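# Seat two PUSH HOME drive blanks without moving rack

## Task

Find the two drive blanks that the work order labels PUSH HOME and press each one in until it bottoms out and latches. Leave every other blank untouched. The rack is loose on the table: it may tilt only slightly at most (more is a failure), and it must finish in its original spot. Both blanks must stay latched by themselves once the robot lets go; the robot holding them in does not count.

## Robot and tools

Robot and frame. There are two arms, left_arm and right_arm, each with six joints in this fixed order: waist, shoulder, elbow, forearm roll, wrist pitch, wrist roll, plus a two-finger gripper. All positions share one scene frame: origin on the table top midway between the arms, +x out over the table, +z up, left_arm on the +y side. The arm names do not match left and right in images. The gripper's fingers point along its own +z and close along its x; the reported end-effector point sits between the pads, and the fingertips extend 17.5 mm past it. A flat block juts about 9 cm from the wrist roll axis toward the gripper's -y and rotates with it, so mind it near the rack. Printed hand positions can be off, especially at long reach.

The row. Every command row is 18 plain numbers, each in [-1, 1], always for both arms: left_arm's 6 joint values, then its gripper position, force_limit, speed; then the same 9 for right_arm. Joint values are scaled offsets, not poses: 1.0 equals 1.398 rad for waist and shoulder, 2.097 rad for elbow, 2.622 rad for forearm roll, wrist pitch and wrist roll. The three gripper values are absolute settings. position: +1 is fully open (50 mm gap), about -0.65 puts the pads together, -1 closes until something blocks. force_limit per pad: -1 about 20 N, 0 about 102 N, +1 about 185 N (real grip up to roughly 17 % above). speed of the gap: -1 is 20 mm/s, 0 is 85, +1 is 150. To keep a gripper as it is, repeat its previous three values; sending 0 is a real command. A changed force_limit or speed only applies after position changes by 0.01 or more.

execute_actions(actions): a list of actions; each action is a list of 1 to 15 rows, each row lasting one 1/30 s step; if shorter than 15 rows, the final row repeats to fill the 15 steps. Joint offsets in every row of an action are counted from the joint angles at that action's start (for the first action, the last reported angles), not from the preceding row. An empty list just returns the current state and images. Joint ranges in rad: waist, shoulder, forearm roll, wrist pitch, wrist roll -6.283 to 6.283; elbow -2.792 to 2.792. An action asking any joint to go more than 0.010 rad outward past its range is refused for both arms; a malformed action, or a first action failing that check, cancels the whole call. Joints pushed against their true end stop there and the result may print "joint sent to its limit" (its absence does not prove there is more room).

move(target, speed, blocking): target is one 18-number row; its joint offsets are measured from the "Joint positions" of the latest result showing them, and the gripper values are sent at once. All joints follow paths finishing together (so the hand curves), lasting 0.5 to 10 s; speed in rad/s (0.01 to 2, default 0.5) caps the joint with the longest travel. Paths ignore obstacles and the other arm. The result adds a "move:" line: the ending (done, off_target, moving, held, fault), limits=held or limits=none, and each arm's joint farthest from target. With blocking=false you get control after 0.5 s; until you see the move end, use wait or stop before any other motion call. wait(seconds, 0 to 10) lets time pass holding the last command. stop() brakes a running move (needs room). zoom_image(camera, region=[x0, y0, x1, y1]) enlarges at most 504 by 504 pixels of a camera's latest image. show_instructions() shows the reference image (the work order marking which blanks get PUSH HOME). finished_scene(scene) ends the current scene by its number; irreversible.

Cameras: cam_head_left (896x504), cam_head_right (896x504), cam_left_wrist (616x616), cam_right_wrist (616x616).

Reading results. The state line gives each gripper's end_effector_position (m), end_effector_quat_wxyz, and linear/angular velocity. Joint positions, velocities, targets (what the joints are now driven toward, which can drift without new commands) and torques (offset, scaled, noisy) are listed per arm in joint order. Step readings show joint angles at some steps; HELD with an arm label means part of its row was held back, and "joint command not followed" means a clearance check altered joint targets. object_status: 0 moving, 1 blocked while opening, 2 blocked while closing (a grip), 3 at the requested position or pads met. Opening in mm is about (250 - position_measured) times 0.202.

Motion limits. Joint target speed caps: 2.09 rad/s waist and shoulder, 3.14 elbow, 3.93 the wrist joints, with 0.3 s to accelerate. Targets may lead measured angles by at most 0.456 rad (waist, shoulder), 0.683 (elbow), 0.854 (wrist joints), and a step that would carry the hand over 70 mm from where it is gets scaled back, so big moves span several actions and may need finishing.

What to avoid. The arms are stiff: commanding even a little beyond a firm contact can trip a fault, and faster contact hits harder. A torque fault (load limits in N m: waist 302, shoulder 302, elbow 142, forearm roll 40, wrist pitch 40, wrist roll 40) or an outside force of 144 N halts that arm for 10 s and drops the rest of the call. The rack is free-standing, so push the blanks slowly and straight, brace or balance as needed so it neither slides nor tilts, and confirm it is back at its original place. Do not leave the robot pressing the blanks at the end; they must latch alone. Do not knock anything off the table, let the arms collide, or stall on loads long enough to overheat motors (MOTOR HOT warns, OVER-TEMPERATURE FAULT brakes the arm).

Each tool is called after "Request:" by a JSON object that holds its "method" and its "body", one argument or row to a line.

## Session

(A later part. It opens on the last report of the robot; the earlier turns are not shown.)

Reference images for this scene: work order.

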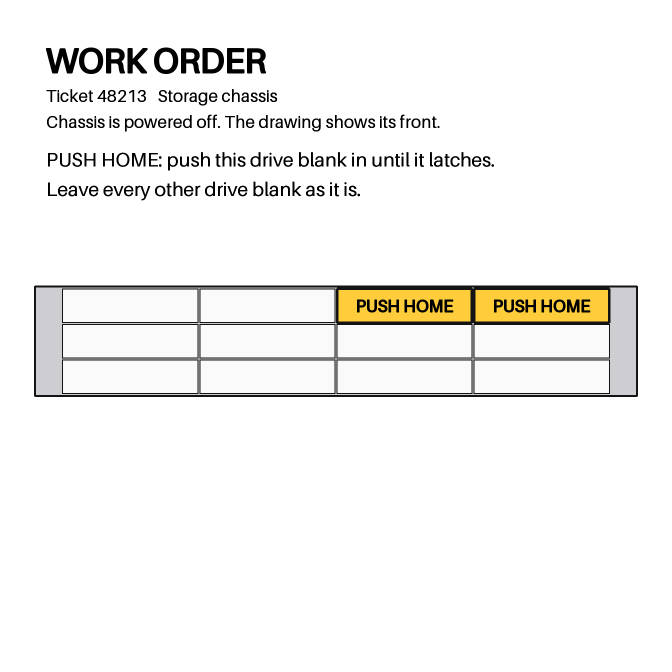

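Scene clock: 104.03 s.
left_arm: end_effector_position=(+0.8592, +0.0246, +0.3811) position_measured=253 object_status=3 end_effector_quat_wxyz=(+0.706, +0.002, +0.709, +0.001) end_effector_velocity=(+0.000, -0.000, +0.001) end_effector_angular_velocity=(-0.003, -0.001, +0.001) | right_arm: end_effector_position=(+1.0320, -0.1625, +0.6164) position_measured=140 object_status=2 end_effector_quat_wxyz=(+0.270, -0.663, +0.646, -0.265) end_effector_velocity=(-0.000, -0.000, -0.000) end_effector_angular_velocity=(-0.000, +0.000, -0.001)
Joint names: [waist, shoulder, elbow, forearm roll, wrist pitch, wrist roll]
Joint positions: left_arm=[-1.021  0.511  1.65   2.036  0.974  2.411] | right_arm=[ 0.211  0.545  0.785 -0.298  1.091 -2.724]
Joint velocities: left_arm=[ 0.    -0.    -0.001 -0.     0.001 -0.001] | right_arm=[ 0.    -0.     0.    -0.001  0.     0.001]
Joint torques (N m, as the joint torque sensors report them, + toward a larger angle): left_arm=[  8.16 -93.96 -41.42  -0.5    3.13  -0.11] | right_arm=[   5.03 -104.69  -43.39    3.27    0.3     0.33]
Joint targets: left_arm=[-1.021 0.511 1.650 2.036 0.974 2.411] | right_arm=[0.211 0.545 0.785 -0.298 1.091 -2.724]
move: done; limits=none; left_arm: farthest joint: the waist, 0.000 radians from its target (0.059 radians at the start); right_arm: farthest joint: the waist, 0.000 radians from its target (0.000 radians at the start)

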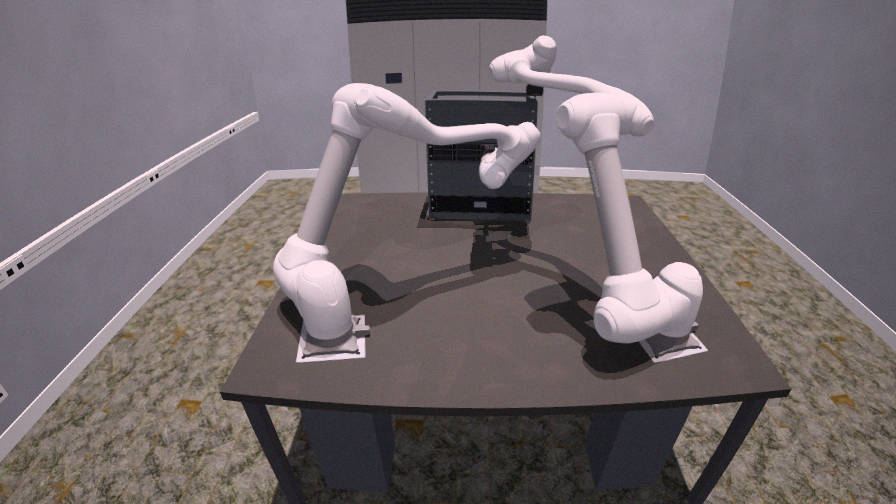

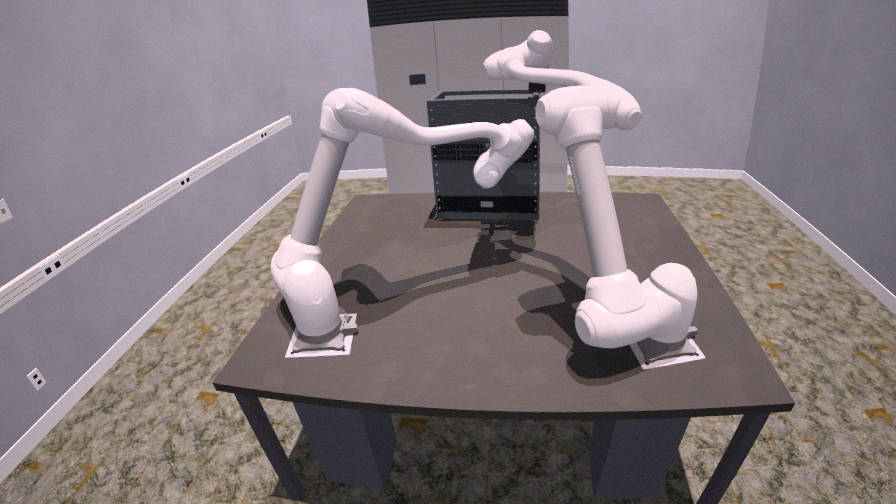

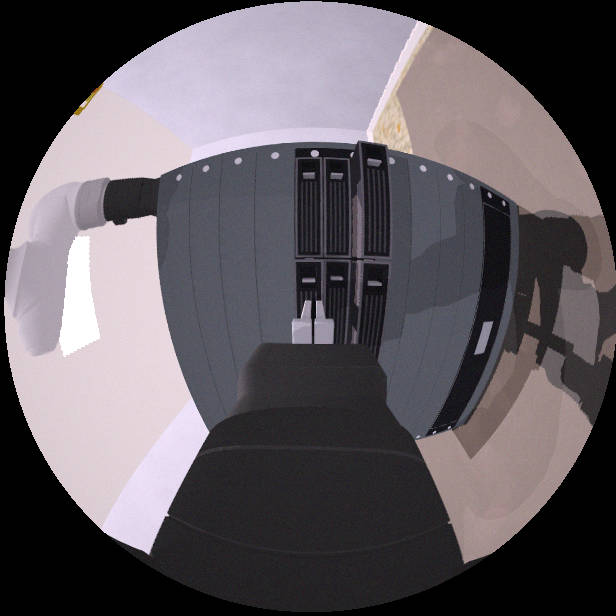

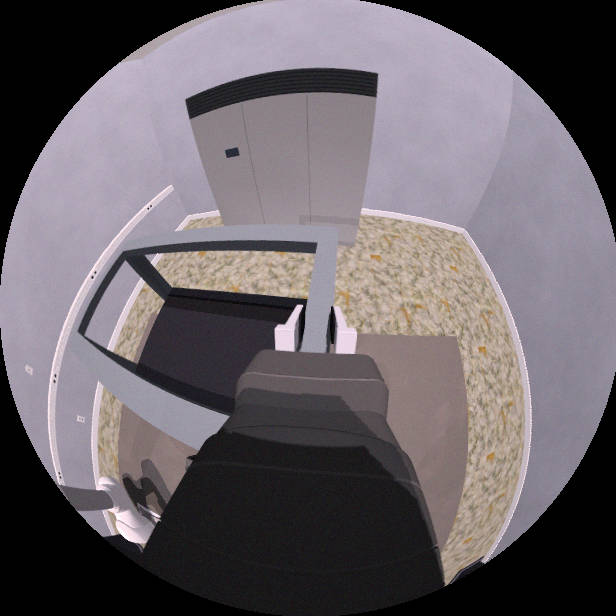

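Request:
{"method": "move", "body": {
  "target": [0.0042,0.0036,-0.0042,0.001,-0.0024,0.0007,-1,0,1,0,0,0,0,0,0,-1,0.3,-0.8],
  "speed": 0.01
}}

Request:
{"method": "execute_actions", "body": {
  "actions": [
    [[0.0007,0.0006,-0.0007,0.00016,-0.0004,0.00012,-1,0,1,0,0,0,0,0,0,-1,0.3,-0.8]]
  ]
}}

Request:
{"method": "execute_actions", "body": {
  "actions": [
    [[0.0007,0.0006,-0.0007,0.00016,-0.0004,0.00012,-1,0,1,0,0,0,0,0,0,-1,0.3,-0.8]]
  ]
}}

Scene clock: 106.60 s.
left_arm: end_effector_position=(+0.8651, +0.0248, +0.3813) position_measured=253 object_status=3 end_effector_quat_wxyz=(+0.706, +0.002, +0.709, +0.001) end_effector_velocity=(-0.000, -0.000, -0.000) end_effector_angular_velocity=(-0.000, +0.000, -0.000) | right_arm: end_effector_position=(+1.0320, -0.1625, +0.6164) position_measured=140 object_status=2 end_effector_quat_wxyz=(+0.270, -0.663, +0.646, -0.265) end_effector_velocity=(+0.000, +0.000, +0.000) end_effector_angular_velocity=(+0.001, -0.001, +0.000)
Joint names: [waist, shoulder, elbow, forearm roll, wrist pitch, wrist roll]
Joint positions: left_arm=[-1.016  0.516  1.641  2.039  0.967  2.413] | right_arm=[ 0.211  0.545  0.785 -0.298  1.091 -2.724]
Joint velocities: left_arm=[-0.  0.  0. -0. -0. -0.] | right_arm=[ 0.     0.    -0.001  0.    -0.     0.   ]
Joint torques (N m, as the joint torque sensors report them, + toward a larger angle): left_arm=[  7.82 -98.79 -43.13  -0.51   3.33  -0.13] | right_arm=[   3.44 -105.64  -43.95    3.05    0.04    0.49]
Joint targets: left_arm=[-1.016 0.516 1.641 2.039 0.967 2.413] | right_arm=[0.211 0.545 0.785 -0.298 1.091 -2.724]
move: done; limits=none; left_arm: farthest joint: the waist, 0.000 radians from its target (0.006 radians at the start); right_arm: farthest joint: the waist, 0.000 radians from its target (0.000 radians at the start)

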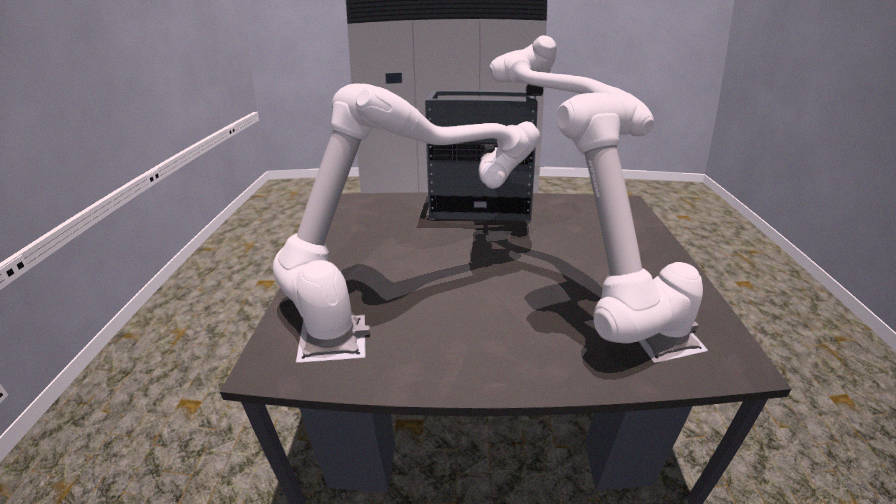

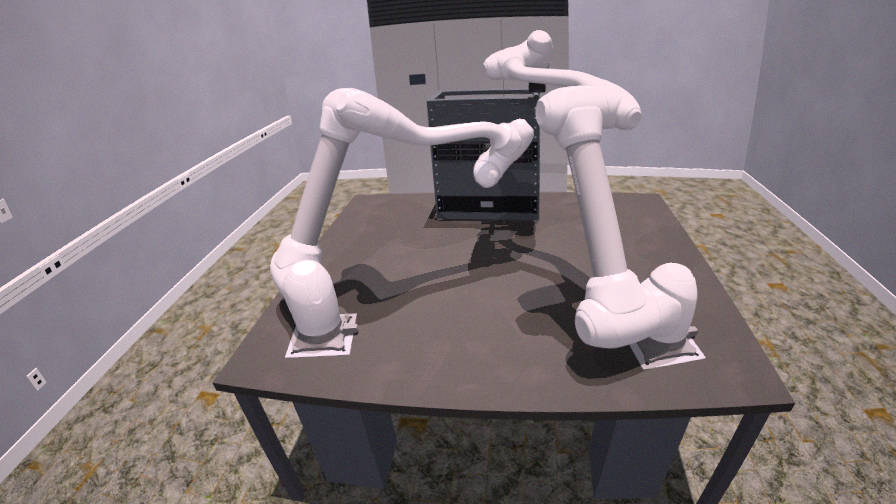

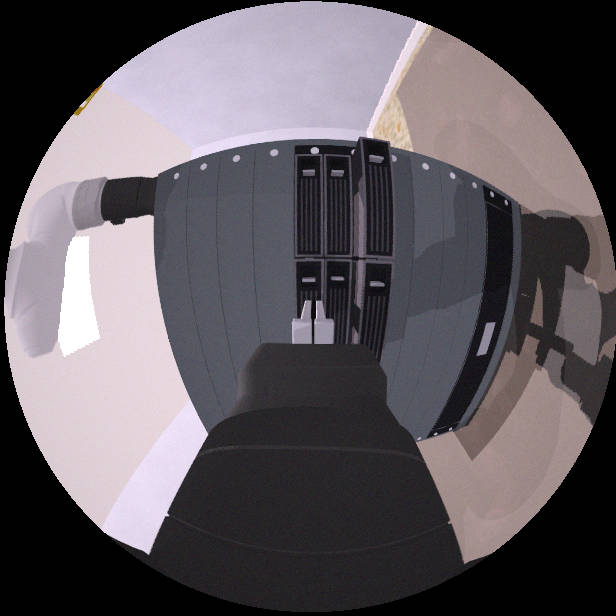

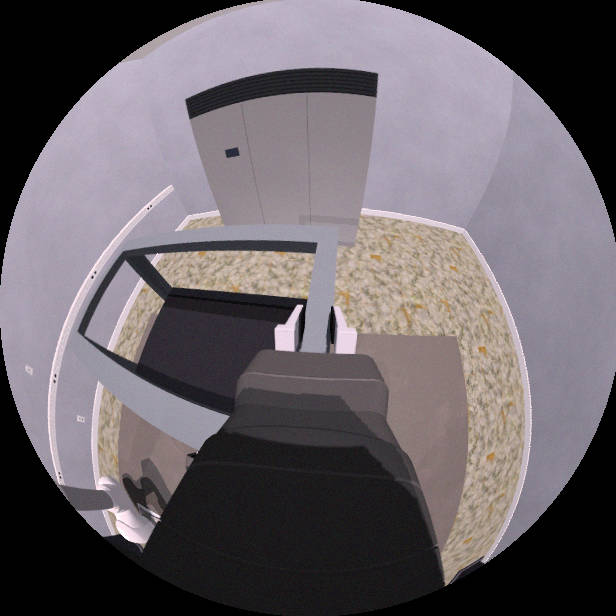

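Scene clock: 107.10 s.
left_arm: end_effector_position=(+0.8660, +0.0249, +0.3813) position_measured=253 object_status=3 end_effector_quat_wxyz=(+0.706, +0.002, +0.709, +0.001) end_effector_velocity=(-0.000, +0.000, -0.001) end_effector_angular_velocity=(+0.002, +0.001, +0.000) | right_arm: end_effector_position=(+1.0320, -0.1625, +0.6164) position_measured=140 object_status=2 end_effector_quat_wxyz=(+0.270, -0.663, +0.646, -0.265) end_effector_velocity=(-0.000, +0.000, -0.000) end_effector_angular_velocity=(+0.001, -0.000, +0.001)
Joint names: [waist, shoulder, elbow, forearm roll, wrist pitch, wrist roll]
Joint positions: left_arm=[-1.015  0.516  1.64   2.039  0.966  2.413] | right_arm=[ 0.211  0.545  0.785 -0.298  1.091 -2.724]
Joint velocities: left_arm=[ 0.     0.     0.001 -0.    -0.     0.001] | right_arm=[ 0.    -0.     0.     0.001 -0.001 -0.   ]
Joint torques (N m, as the joint torque sensors report them, + toward a larger angle): left_arm=[  7.6  -97.12 -42.73  -0.2    3.23  -0.3 ] | right_arm=[   2.81 -103.04  -43.33    3.13    0.33    0.34]
Joint targets: left_arm=[-1.015 0.516 1.640 2.039 0.966 2.413] | right_arm=[0.211 0.545 0.785 -0.298 1.091 -2.724]
Step readings (joint positions):
0: left_arm=[-1.016 0.516 1.641 2.039 0.967 2.413] | right_arm=[0.211 0.545 0.785 -0.298 1.091 -2.724]
1: left_arm=[-1.015 0.516 1.641 2.039 0.967 2.413] | right_arm=[0.211 0.545 0.785 -0.298 1.091 -2.724]
2: left_arm=[-1.015 0.516 1.640 2.039 0.967 2.413] | right_arm=[0.211 0.545 0.785 -0.298 1.091 -2.724]
4: left_arm=[-1.015 0.516 1.640 2.039 0.966 2.413] | right_arm=[0.211 0.545 0.785 -0.298 1.091 -2.724]
8: left_arm=[-1.015 0.516 1.640 2.039 0.966 2.413] | right_arm=[0.211 0.545 0.785 -0.298 1.091 -2.724]
15: Joint positions above

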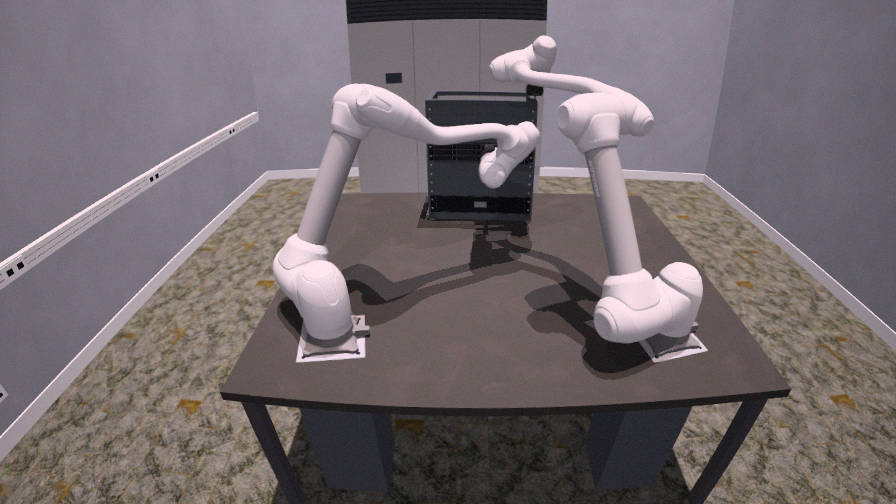

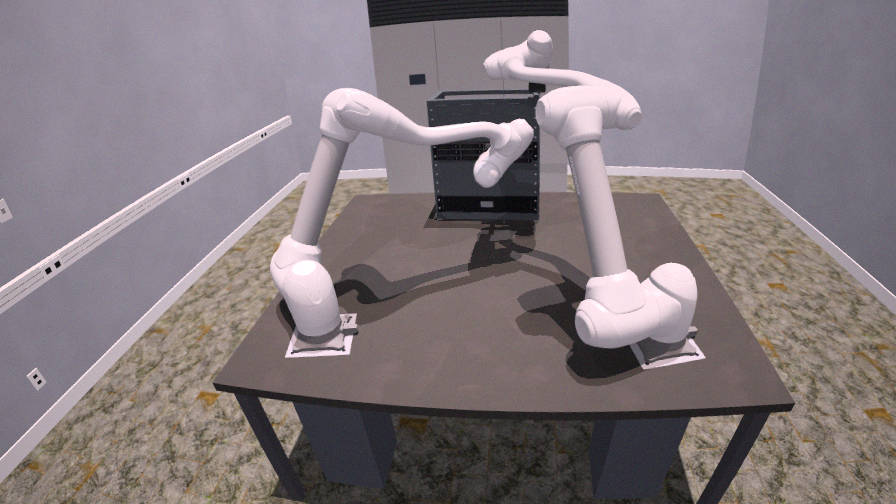

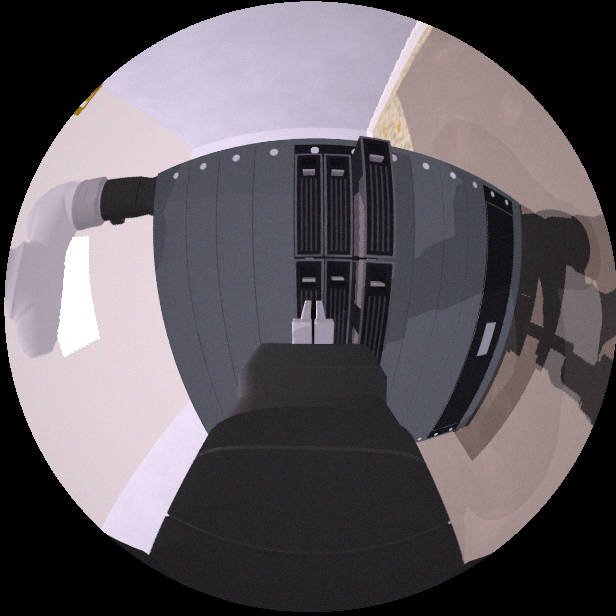

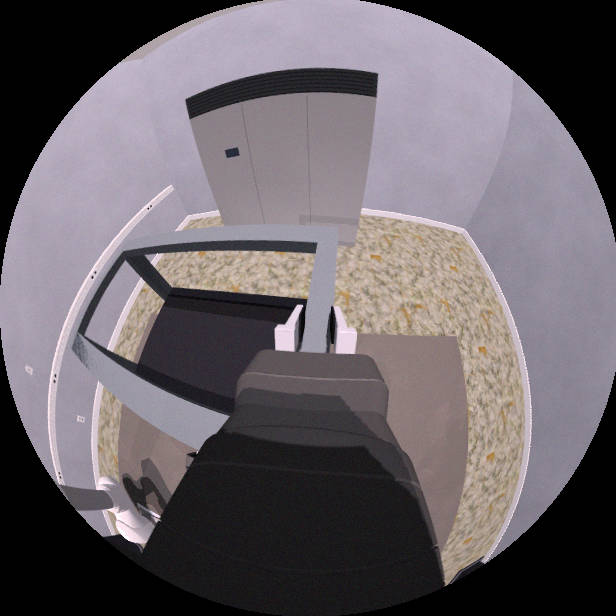

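Scene clock: 107.60 s.
left_arm: end_effector_position=(+0.8670, +0.0249, +0.3813) position_measured=253 object_status=3 end_effector_quat_wxyz=(+0.706, +0.002, +0.709, +0.001) end_effector_velocity=(-0.000, -0.001, -0.001) end_effector_angular_velocity=(-0.000, +0.001, -0.002) | right_arm: end_effector_position=(+1.0320, -0.1625, +0.6164) position_measured=140 object_status=2 end_effector_quat_wxyz=(+0.270, -0.663, +0.646, -0.265) end_effector_velocity=(-0.000, -0.000, -0.000) end_effector_angular_velocity=(-0.000, +0.000, -0.000)
Joint names: [waist, shoulder, elbow, forearm roll, wrist pitch, wrist roll]
Joint positions: left_arm=[-1.014  0.517  1.638  2.04   0.965  2.413] | right_arm=[ 0.211  0.545  0.785 -0.298  1.091 -2.724]
Joint velocities: left_arm=[-0.     0.     0.     0.    -0.002 -0.001] | right_arm=[ 0.  0. -0. -0.  0. -0.]
Joint torques (N m, as the joint torque sensors report them, + toward a larger angle): left_arm=[  7.71 -98.06 -42.9   -0.05   3.38  -0.2 ] | right_arm=[   2.68 -105.95  -43.63    3.12   -0.05    0.42]
Joint targets: left_arm=[-1.014 0.517 1.638 2.040 0.965 2.413] | right_arm=[0.211 0.545 0.785 -0.298 1.091 -2.724]
Step readings (joint positions):
0: left_arm=[-1.015 0.516 1.640 2.039 0.966 2.413] | right_arm=[0.211 0.545 0.785 -0.298 1.091 -2.724]
1: left_arm=[-1.014 0.517 1.640 2.039 0.966 2.413] | right_arm=[0.211 0.545 0.785 -0.298 1.091 -2.724]
2: left_arm=[-1.014 0.517 1.639 2.040 0.966 2.413] | right_arm=[0.211 0.545 0.785 -0.298 1.091 -2.724]
4: left_arm=[-1.014 0.517 1.638 2.040 0.965 2.413] | right_arm=[0.211 0.545 0.785 -0.298 1.091 -2.724]
8: left_arm=[-1.014 0.517 1.638 2.040 0.965 2.413] | right_arm=[0.211 0.545 0.785 -0.298 1.091 -2.724]
15: Joint positions above

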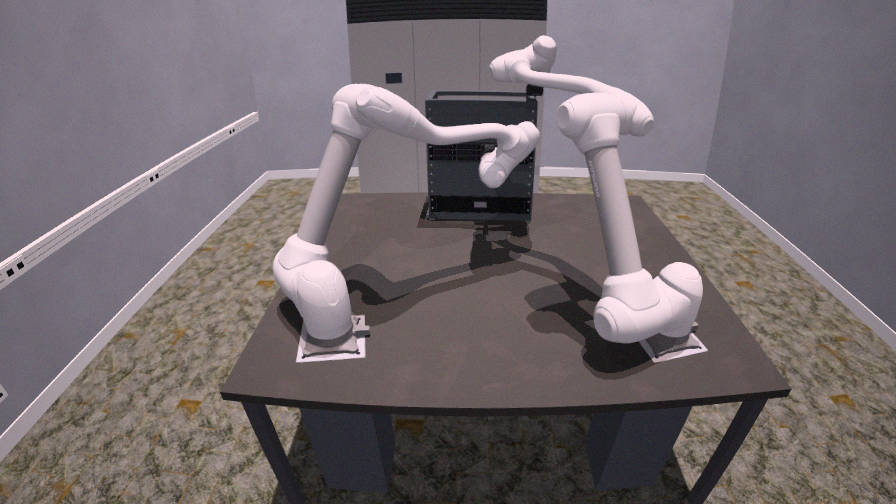

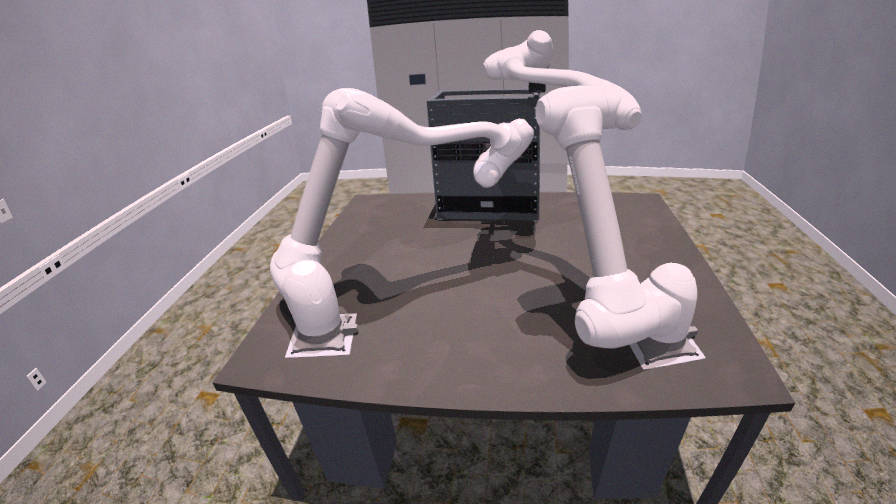

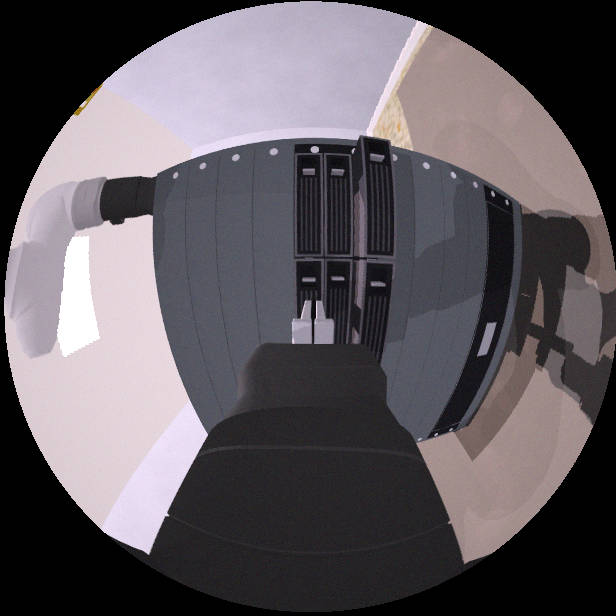

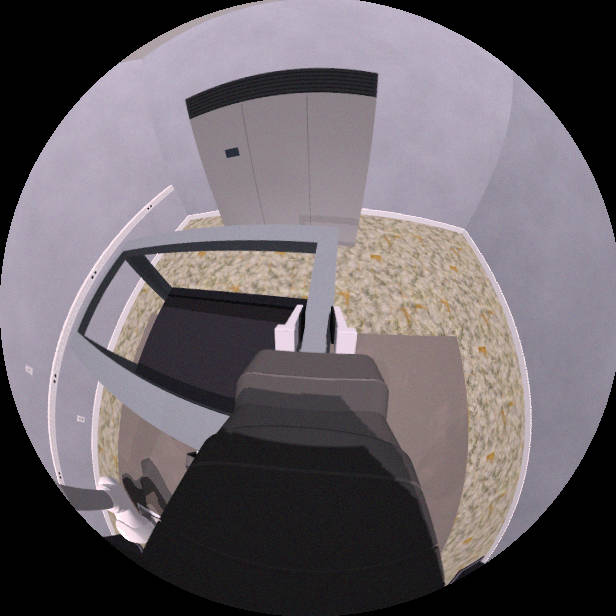

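Request:
{"method": "execute_actions", "body": {
  "actions": [
    [[0.0007,0.0006,-0.0007,0.00016,-0.0004,0.00012,-1,0,1,0,0,0,0,0,0,-1,0.3,-0.8]]
  ]
}}

Request:
{"method": "execute_actions", "body": {
  "actions": [
    [[0.0007,0.0006,-0.0007,0.00016,-0.0004,0.00012,-1,0,1,0,0,0,0,0,0,-1,0.3,-0.8]]
  ]
}}

Request:
{"method": "execute_actions", "body": {
  "actions": [
    [[0.0007,0.0006,-0.0007,0.00016,-0.0004,0.00012,-1,0,1,0,0,0,0,0,0,-1,0.3,-0.8]]
  ]
}}

Scene clock: 109.70 s.
left_arm: end_effector_position=(+0.8680, +0.0250, +0.3814) position_measured=253 object_status=3 end_effector_quat_wxyz=(+0.706, +0.002, +0.709, +0.001) end_effector_velocity=(-0.000, -0.000, -0.000) end_effector_angular_velocity=(-0.000, -0.000, +0.000) | right_arm: end_effector_position=(+1.0320, -0.1625, +0.6164) position_measured=140 object_status=2 end_effector_quat_wxyz=(+0.270, -0.663, +0.646, -0.265) end_effector_velocity=(-0.001, -0.000, -0.001) end_effector_angular_velocity=(-0.001, +0.003, -0.000)
Joint names: [waist, shoulder, elbow, forearm roll, wrist pitch, wrist roll]
Joint positions: left_arm=[-1.013  0.518  1.637  2.04   0.964  2.414] | right_arm=[ 0.211  0.545  0.785 -0.298  1.091 -2.724]
Joint velocities: left_arm=[-0.  0.  0. -0.  0. -0.] | right_arm=[-0.    -0.     0.001  0.     0.002 -0.   ]
Joint torques (N m, as the joint torque sensors report them, + toward a larger angle): left_arm=[  8.78 -98.16 -43.22  -0.23   3.33  -0.05] | right_arm=[   5.44 -106.49  -43.44    3.01   -0.02    0.42]
Joint targets: left_arm=[-1.013 0.518 1.637 2.040 0.964 2.414] | right_arm=[0.211 0.545 0.785 -0.298 1.091 -2.724]
Step readings (joint positions):
0: left_arm=[-1.014 0.517 1.638 2.040 0.965 2.413] | right_arm=[0.211 0.545 0.785 -0.298 1.091 -2.724]
1: left_arm=[-1.013 0.517 1.638 2.040 0.965 2.413] | right_arm=[0.211 0.545 0.785 -0.298 1.091 -2.724]
2: left_arm=[-1.013 0.518 1.637 2.040 0.965 2.414] | right_arm=[0.211 0.545 0.785 -0.298 1.091 -2.724]
4: left_arm=[-1.013 0.518 1.637 2.040 0.964 2.414] | right_arm=[0.211 0.545 0.785 -0.298 1.091 -2.724]
8: left_arm=[-1.013 0.518 1.637 2.040 0.964 2.414] | right_arm=[0.211 0.545 0.785 -0.298 1.091 -2.724]
15: Joint positions above

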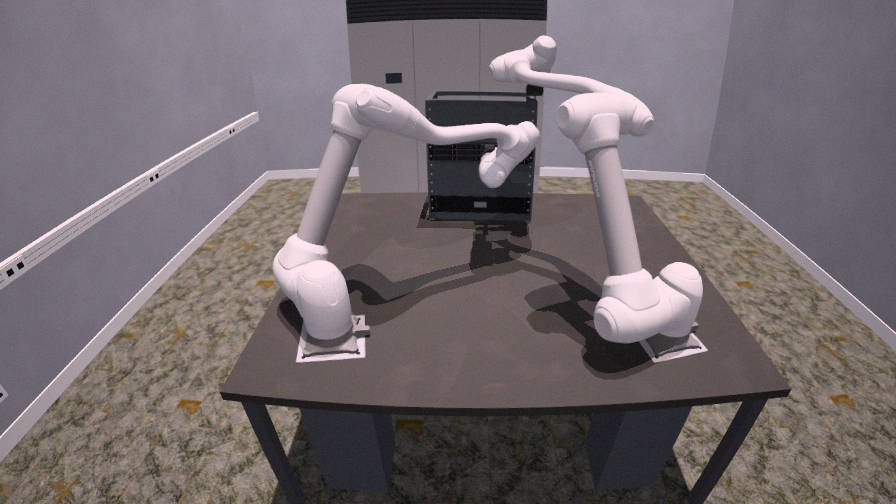

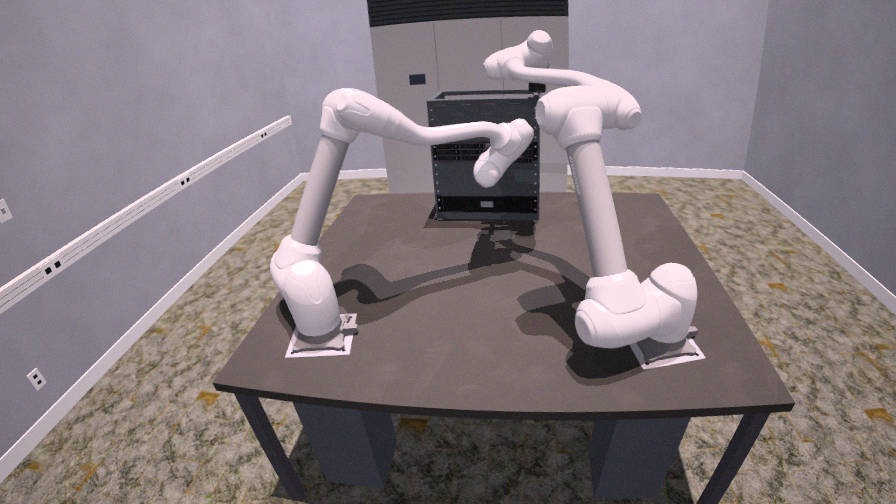

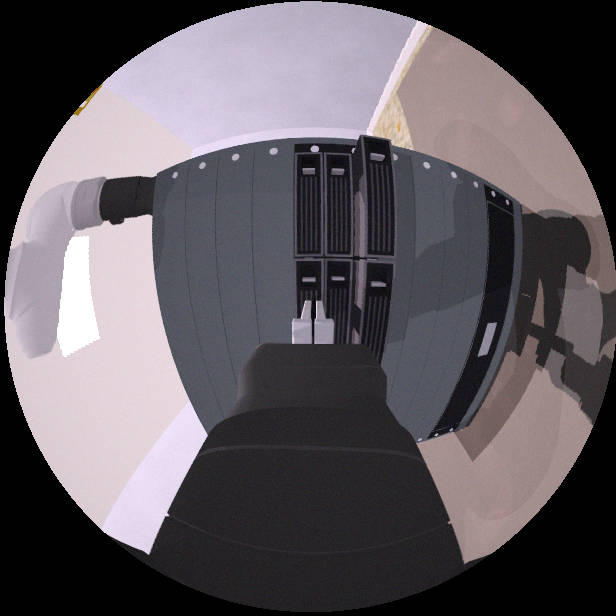

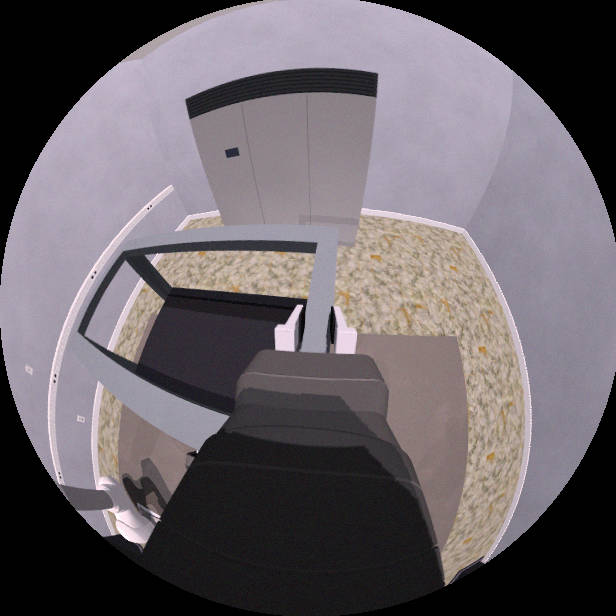

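Scene clock: 110.20 s.
left_arm: end_effector_position=(+0.8689, +0.0250, +0.3814) position_measured=253 object_status=3 end_effector_quat_wxyz=(+0.706, +0.002, +0.709, +0.001) end_effector_velocity=(-0.000, +0.000, -0.000) end_effector_angular_velocity=(+0.001, +0.001, -0.001) | right_arm: end_effector_position=(+1.0320, -0.1625, +0.6164) position_measured=140 object_status=2 end_effector_quat_wxyz=(+0.270, -0.663, +0.646, -0.265) end_effector_velocity=(+0.000, +0.000, -0.000) end_effector_angular_velocity=(-0.000, +0.000, +0.000)
Joint names: [waist, shoulder, elbow, forearm roll, wrist pitch, wrist roll]
Joint positions: left_arm=[-1.012  0.519  1.635  2.041  0.963  2.414] | right_arm=[ 0.211  0.545  0.785 -0.298  1.091 -2.724]
Joint velocities: left_arm=[ 0.    -0.     0.001 -0.    -0.001  0.001] | right_arm=[ 0.  0. -0.  0.  0. -0.]
Joint torques (N m, as the joint torque sensors report them, + toward a larger angle): left_arm=[  7.14 -97.88 -42.69  -0.48   3.48  -0.13] | right_arm=[   4.36 -105.53  -43.37    2.96    0.11    0.54]
Joint targets: left_arm=[-1.012 0.519 1.635 2.041 0.963 2.414] | right_arm=[0.211 0.545 0.785 -0.298 1.091 -2.724]
Step readings (joint positions):
0: left_arm=[-1.013 0.518 1.637 2.040 0.964 2.414] | right_arm=[0.211 0.545 0.785 -0.298 1.091 -2.724]
1: left_arm=[-1.012 0.518 1.637 2.040 0.964 2.414] | right_arm=[0.211 0.545 0.785 -0.298 1.091 -2.724]
2: left_arm=[-1.012 0.519 1.636 2.040 0.964 2.414] | right_arm=[0.211 0.545 0.785 -0.298 1.091 -2.724]
4: left_arm=[-1.012 0.519 1.635 2.041 0.963 2.414] | right_arm=[0.211 0.545 0.785 -0.298 1.091 -2.724]
8: left_arm=[-1.012 0.519 1.635 2.041 0.963 2.414] | right_arm=[0.211 0.545 0.785 -0.298 1.091 -2.724]
15: Joint positions above

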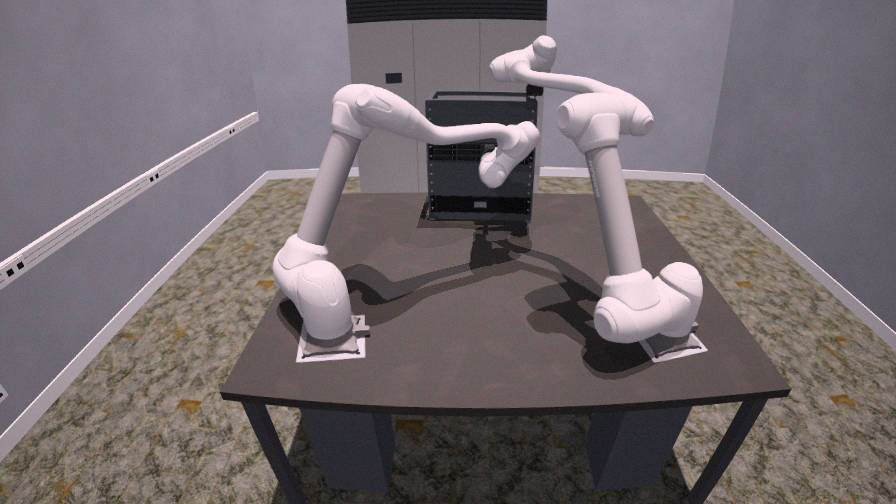

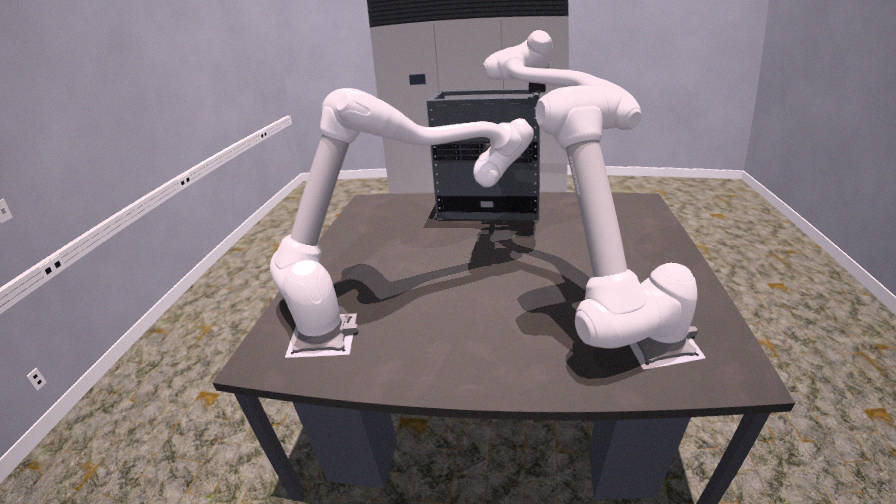

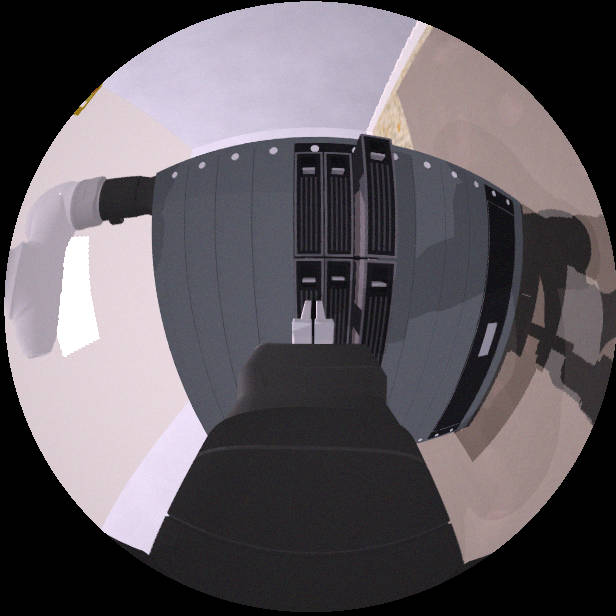

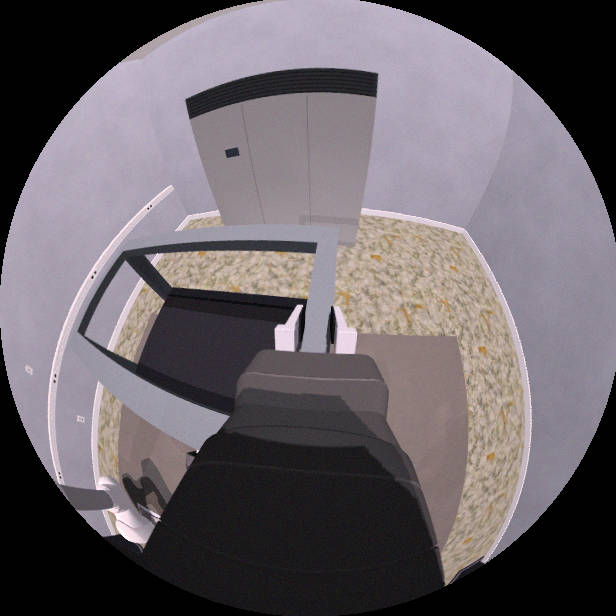

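Scene clock: 110.70 s.
left_arm: end_effector_position=(+0.8699, +0.0251, +0.3814) position_measured=253 object_status=3 end_effector_quat_wxyz=(+0.706, +0.002, +0.709, +0.001) end_effector_velocity=(+0.000, +0.000, +0.000) end_effector_angular_velocity=(+0.001, -0.001, +0.000) | right_arm: end_effector_position=(+1.0320, -0.1625, +0.6164) position_measured=140 object_status=2 end_effector_quat_wxyz=(+0.270, -0.663, +0.646, -0.265) end_effector_velocity=(+0.000, +0.000, +0.000) end_effector_angular_velocity=(+0.000, -0.001, +0.000)
Joint names: [waist, shoulder, elbow, forearm roll, wrist pitch, wrist roll]
Joint positions: left_arm=[-1.011  0.52   1.634  2.041  0.962  2.414] | right_arm=[ 0.211  0.545  0.785 -0.298  1.091 -2.724]
Joint velocities: left_arm=[-0.    -0.    -0.     0.     0.     0.002] | right_arm=[ 0.    -0.     0.     0.    -0.001 -0.   ]
Joint torques (N m, as the joint torque sensors report them, + toward a larger angle): left_arm=[  8.57 -99.02 -43.88  -0.35   3.44  -0.23] | right_arm=[   3.31 -106.77  -44.04    3.05    0.23    0.37]
Joint targets: left_arm=[-1.011 0.520 1.634 2.041 0.962 2.414] | right_arm=[0.211 0.545 0.785 -0.298 1.091 -2.724]
Step readings (joint positions):
0: left_arm=[-1.012 0.519 1.635 2.041 0.963 2.414] | right_arm=[0.211 0.545 0.785 -0.298 1.091 -2.724]
1: left_arm=[-1.011 0.519 1.635 2.041 0.963 2.414] | right_arm=[0.211 0.545 0.785 -0.298 1.091 -2.724]
2: left_arm=[-1.011 0.520 1.634 2.041 0.963 2.414] | right_arm=[0.211 0.545 0.785 -0.298 1.091 -2.724]
4: left_arm=[-1.011 0.520 1.634 2.041 0.962 2.414] | right_arm=[0.211 0.545 0.785 -0.298 1.091 -2.724]
8: left_arm=[-1.011 0.520 1.634 2.041 0.962 2.414] | right_arm=[0.211 0.545 0.785 -0.298 1.091 -2.724]
15: Joint positions above

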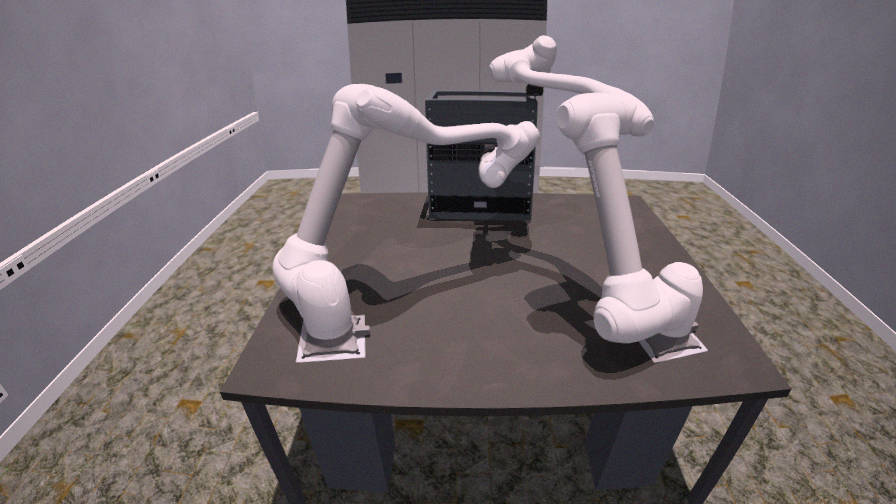

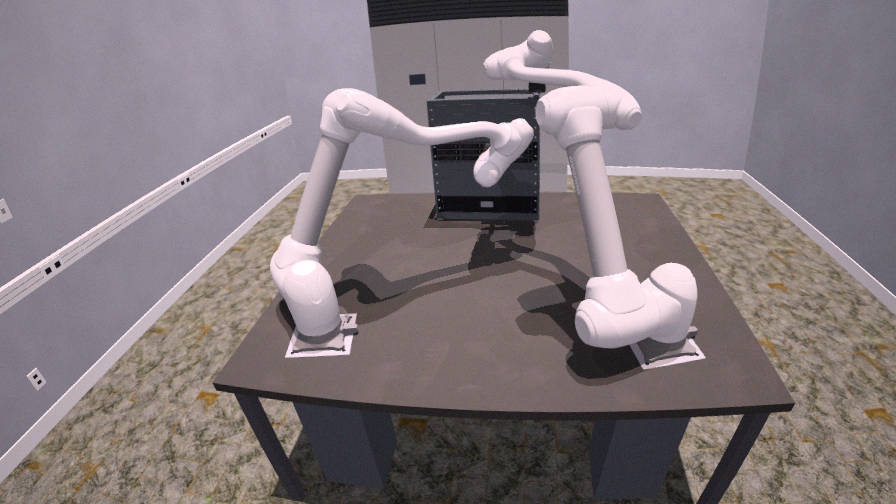

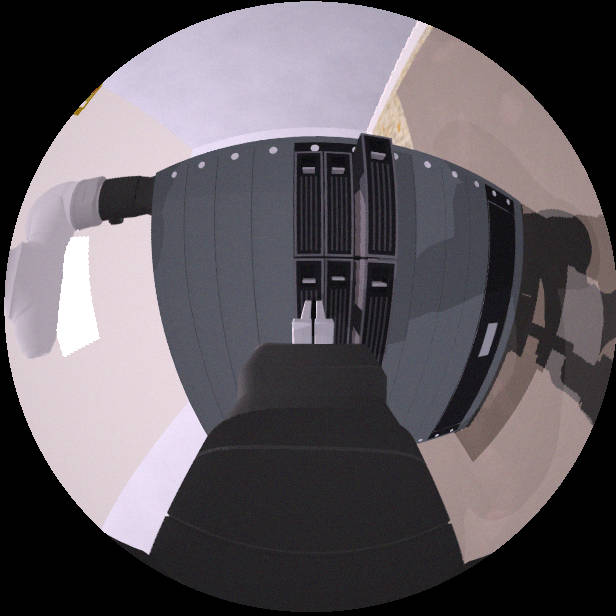

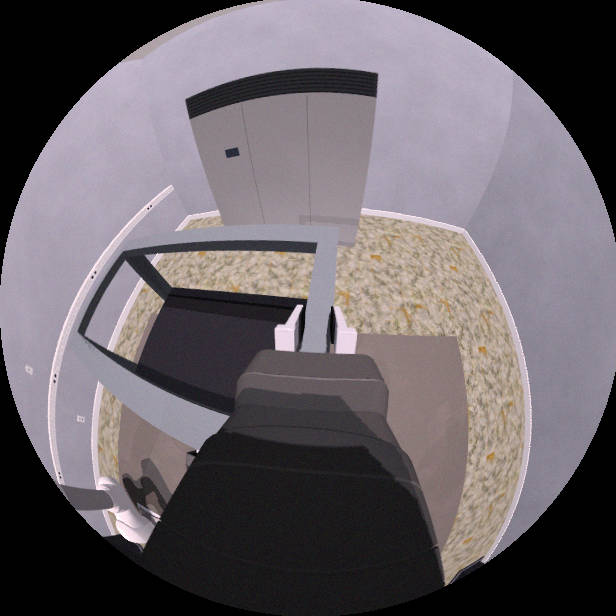

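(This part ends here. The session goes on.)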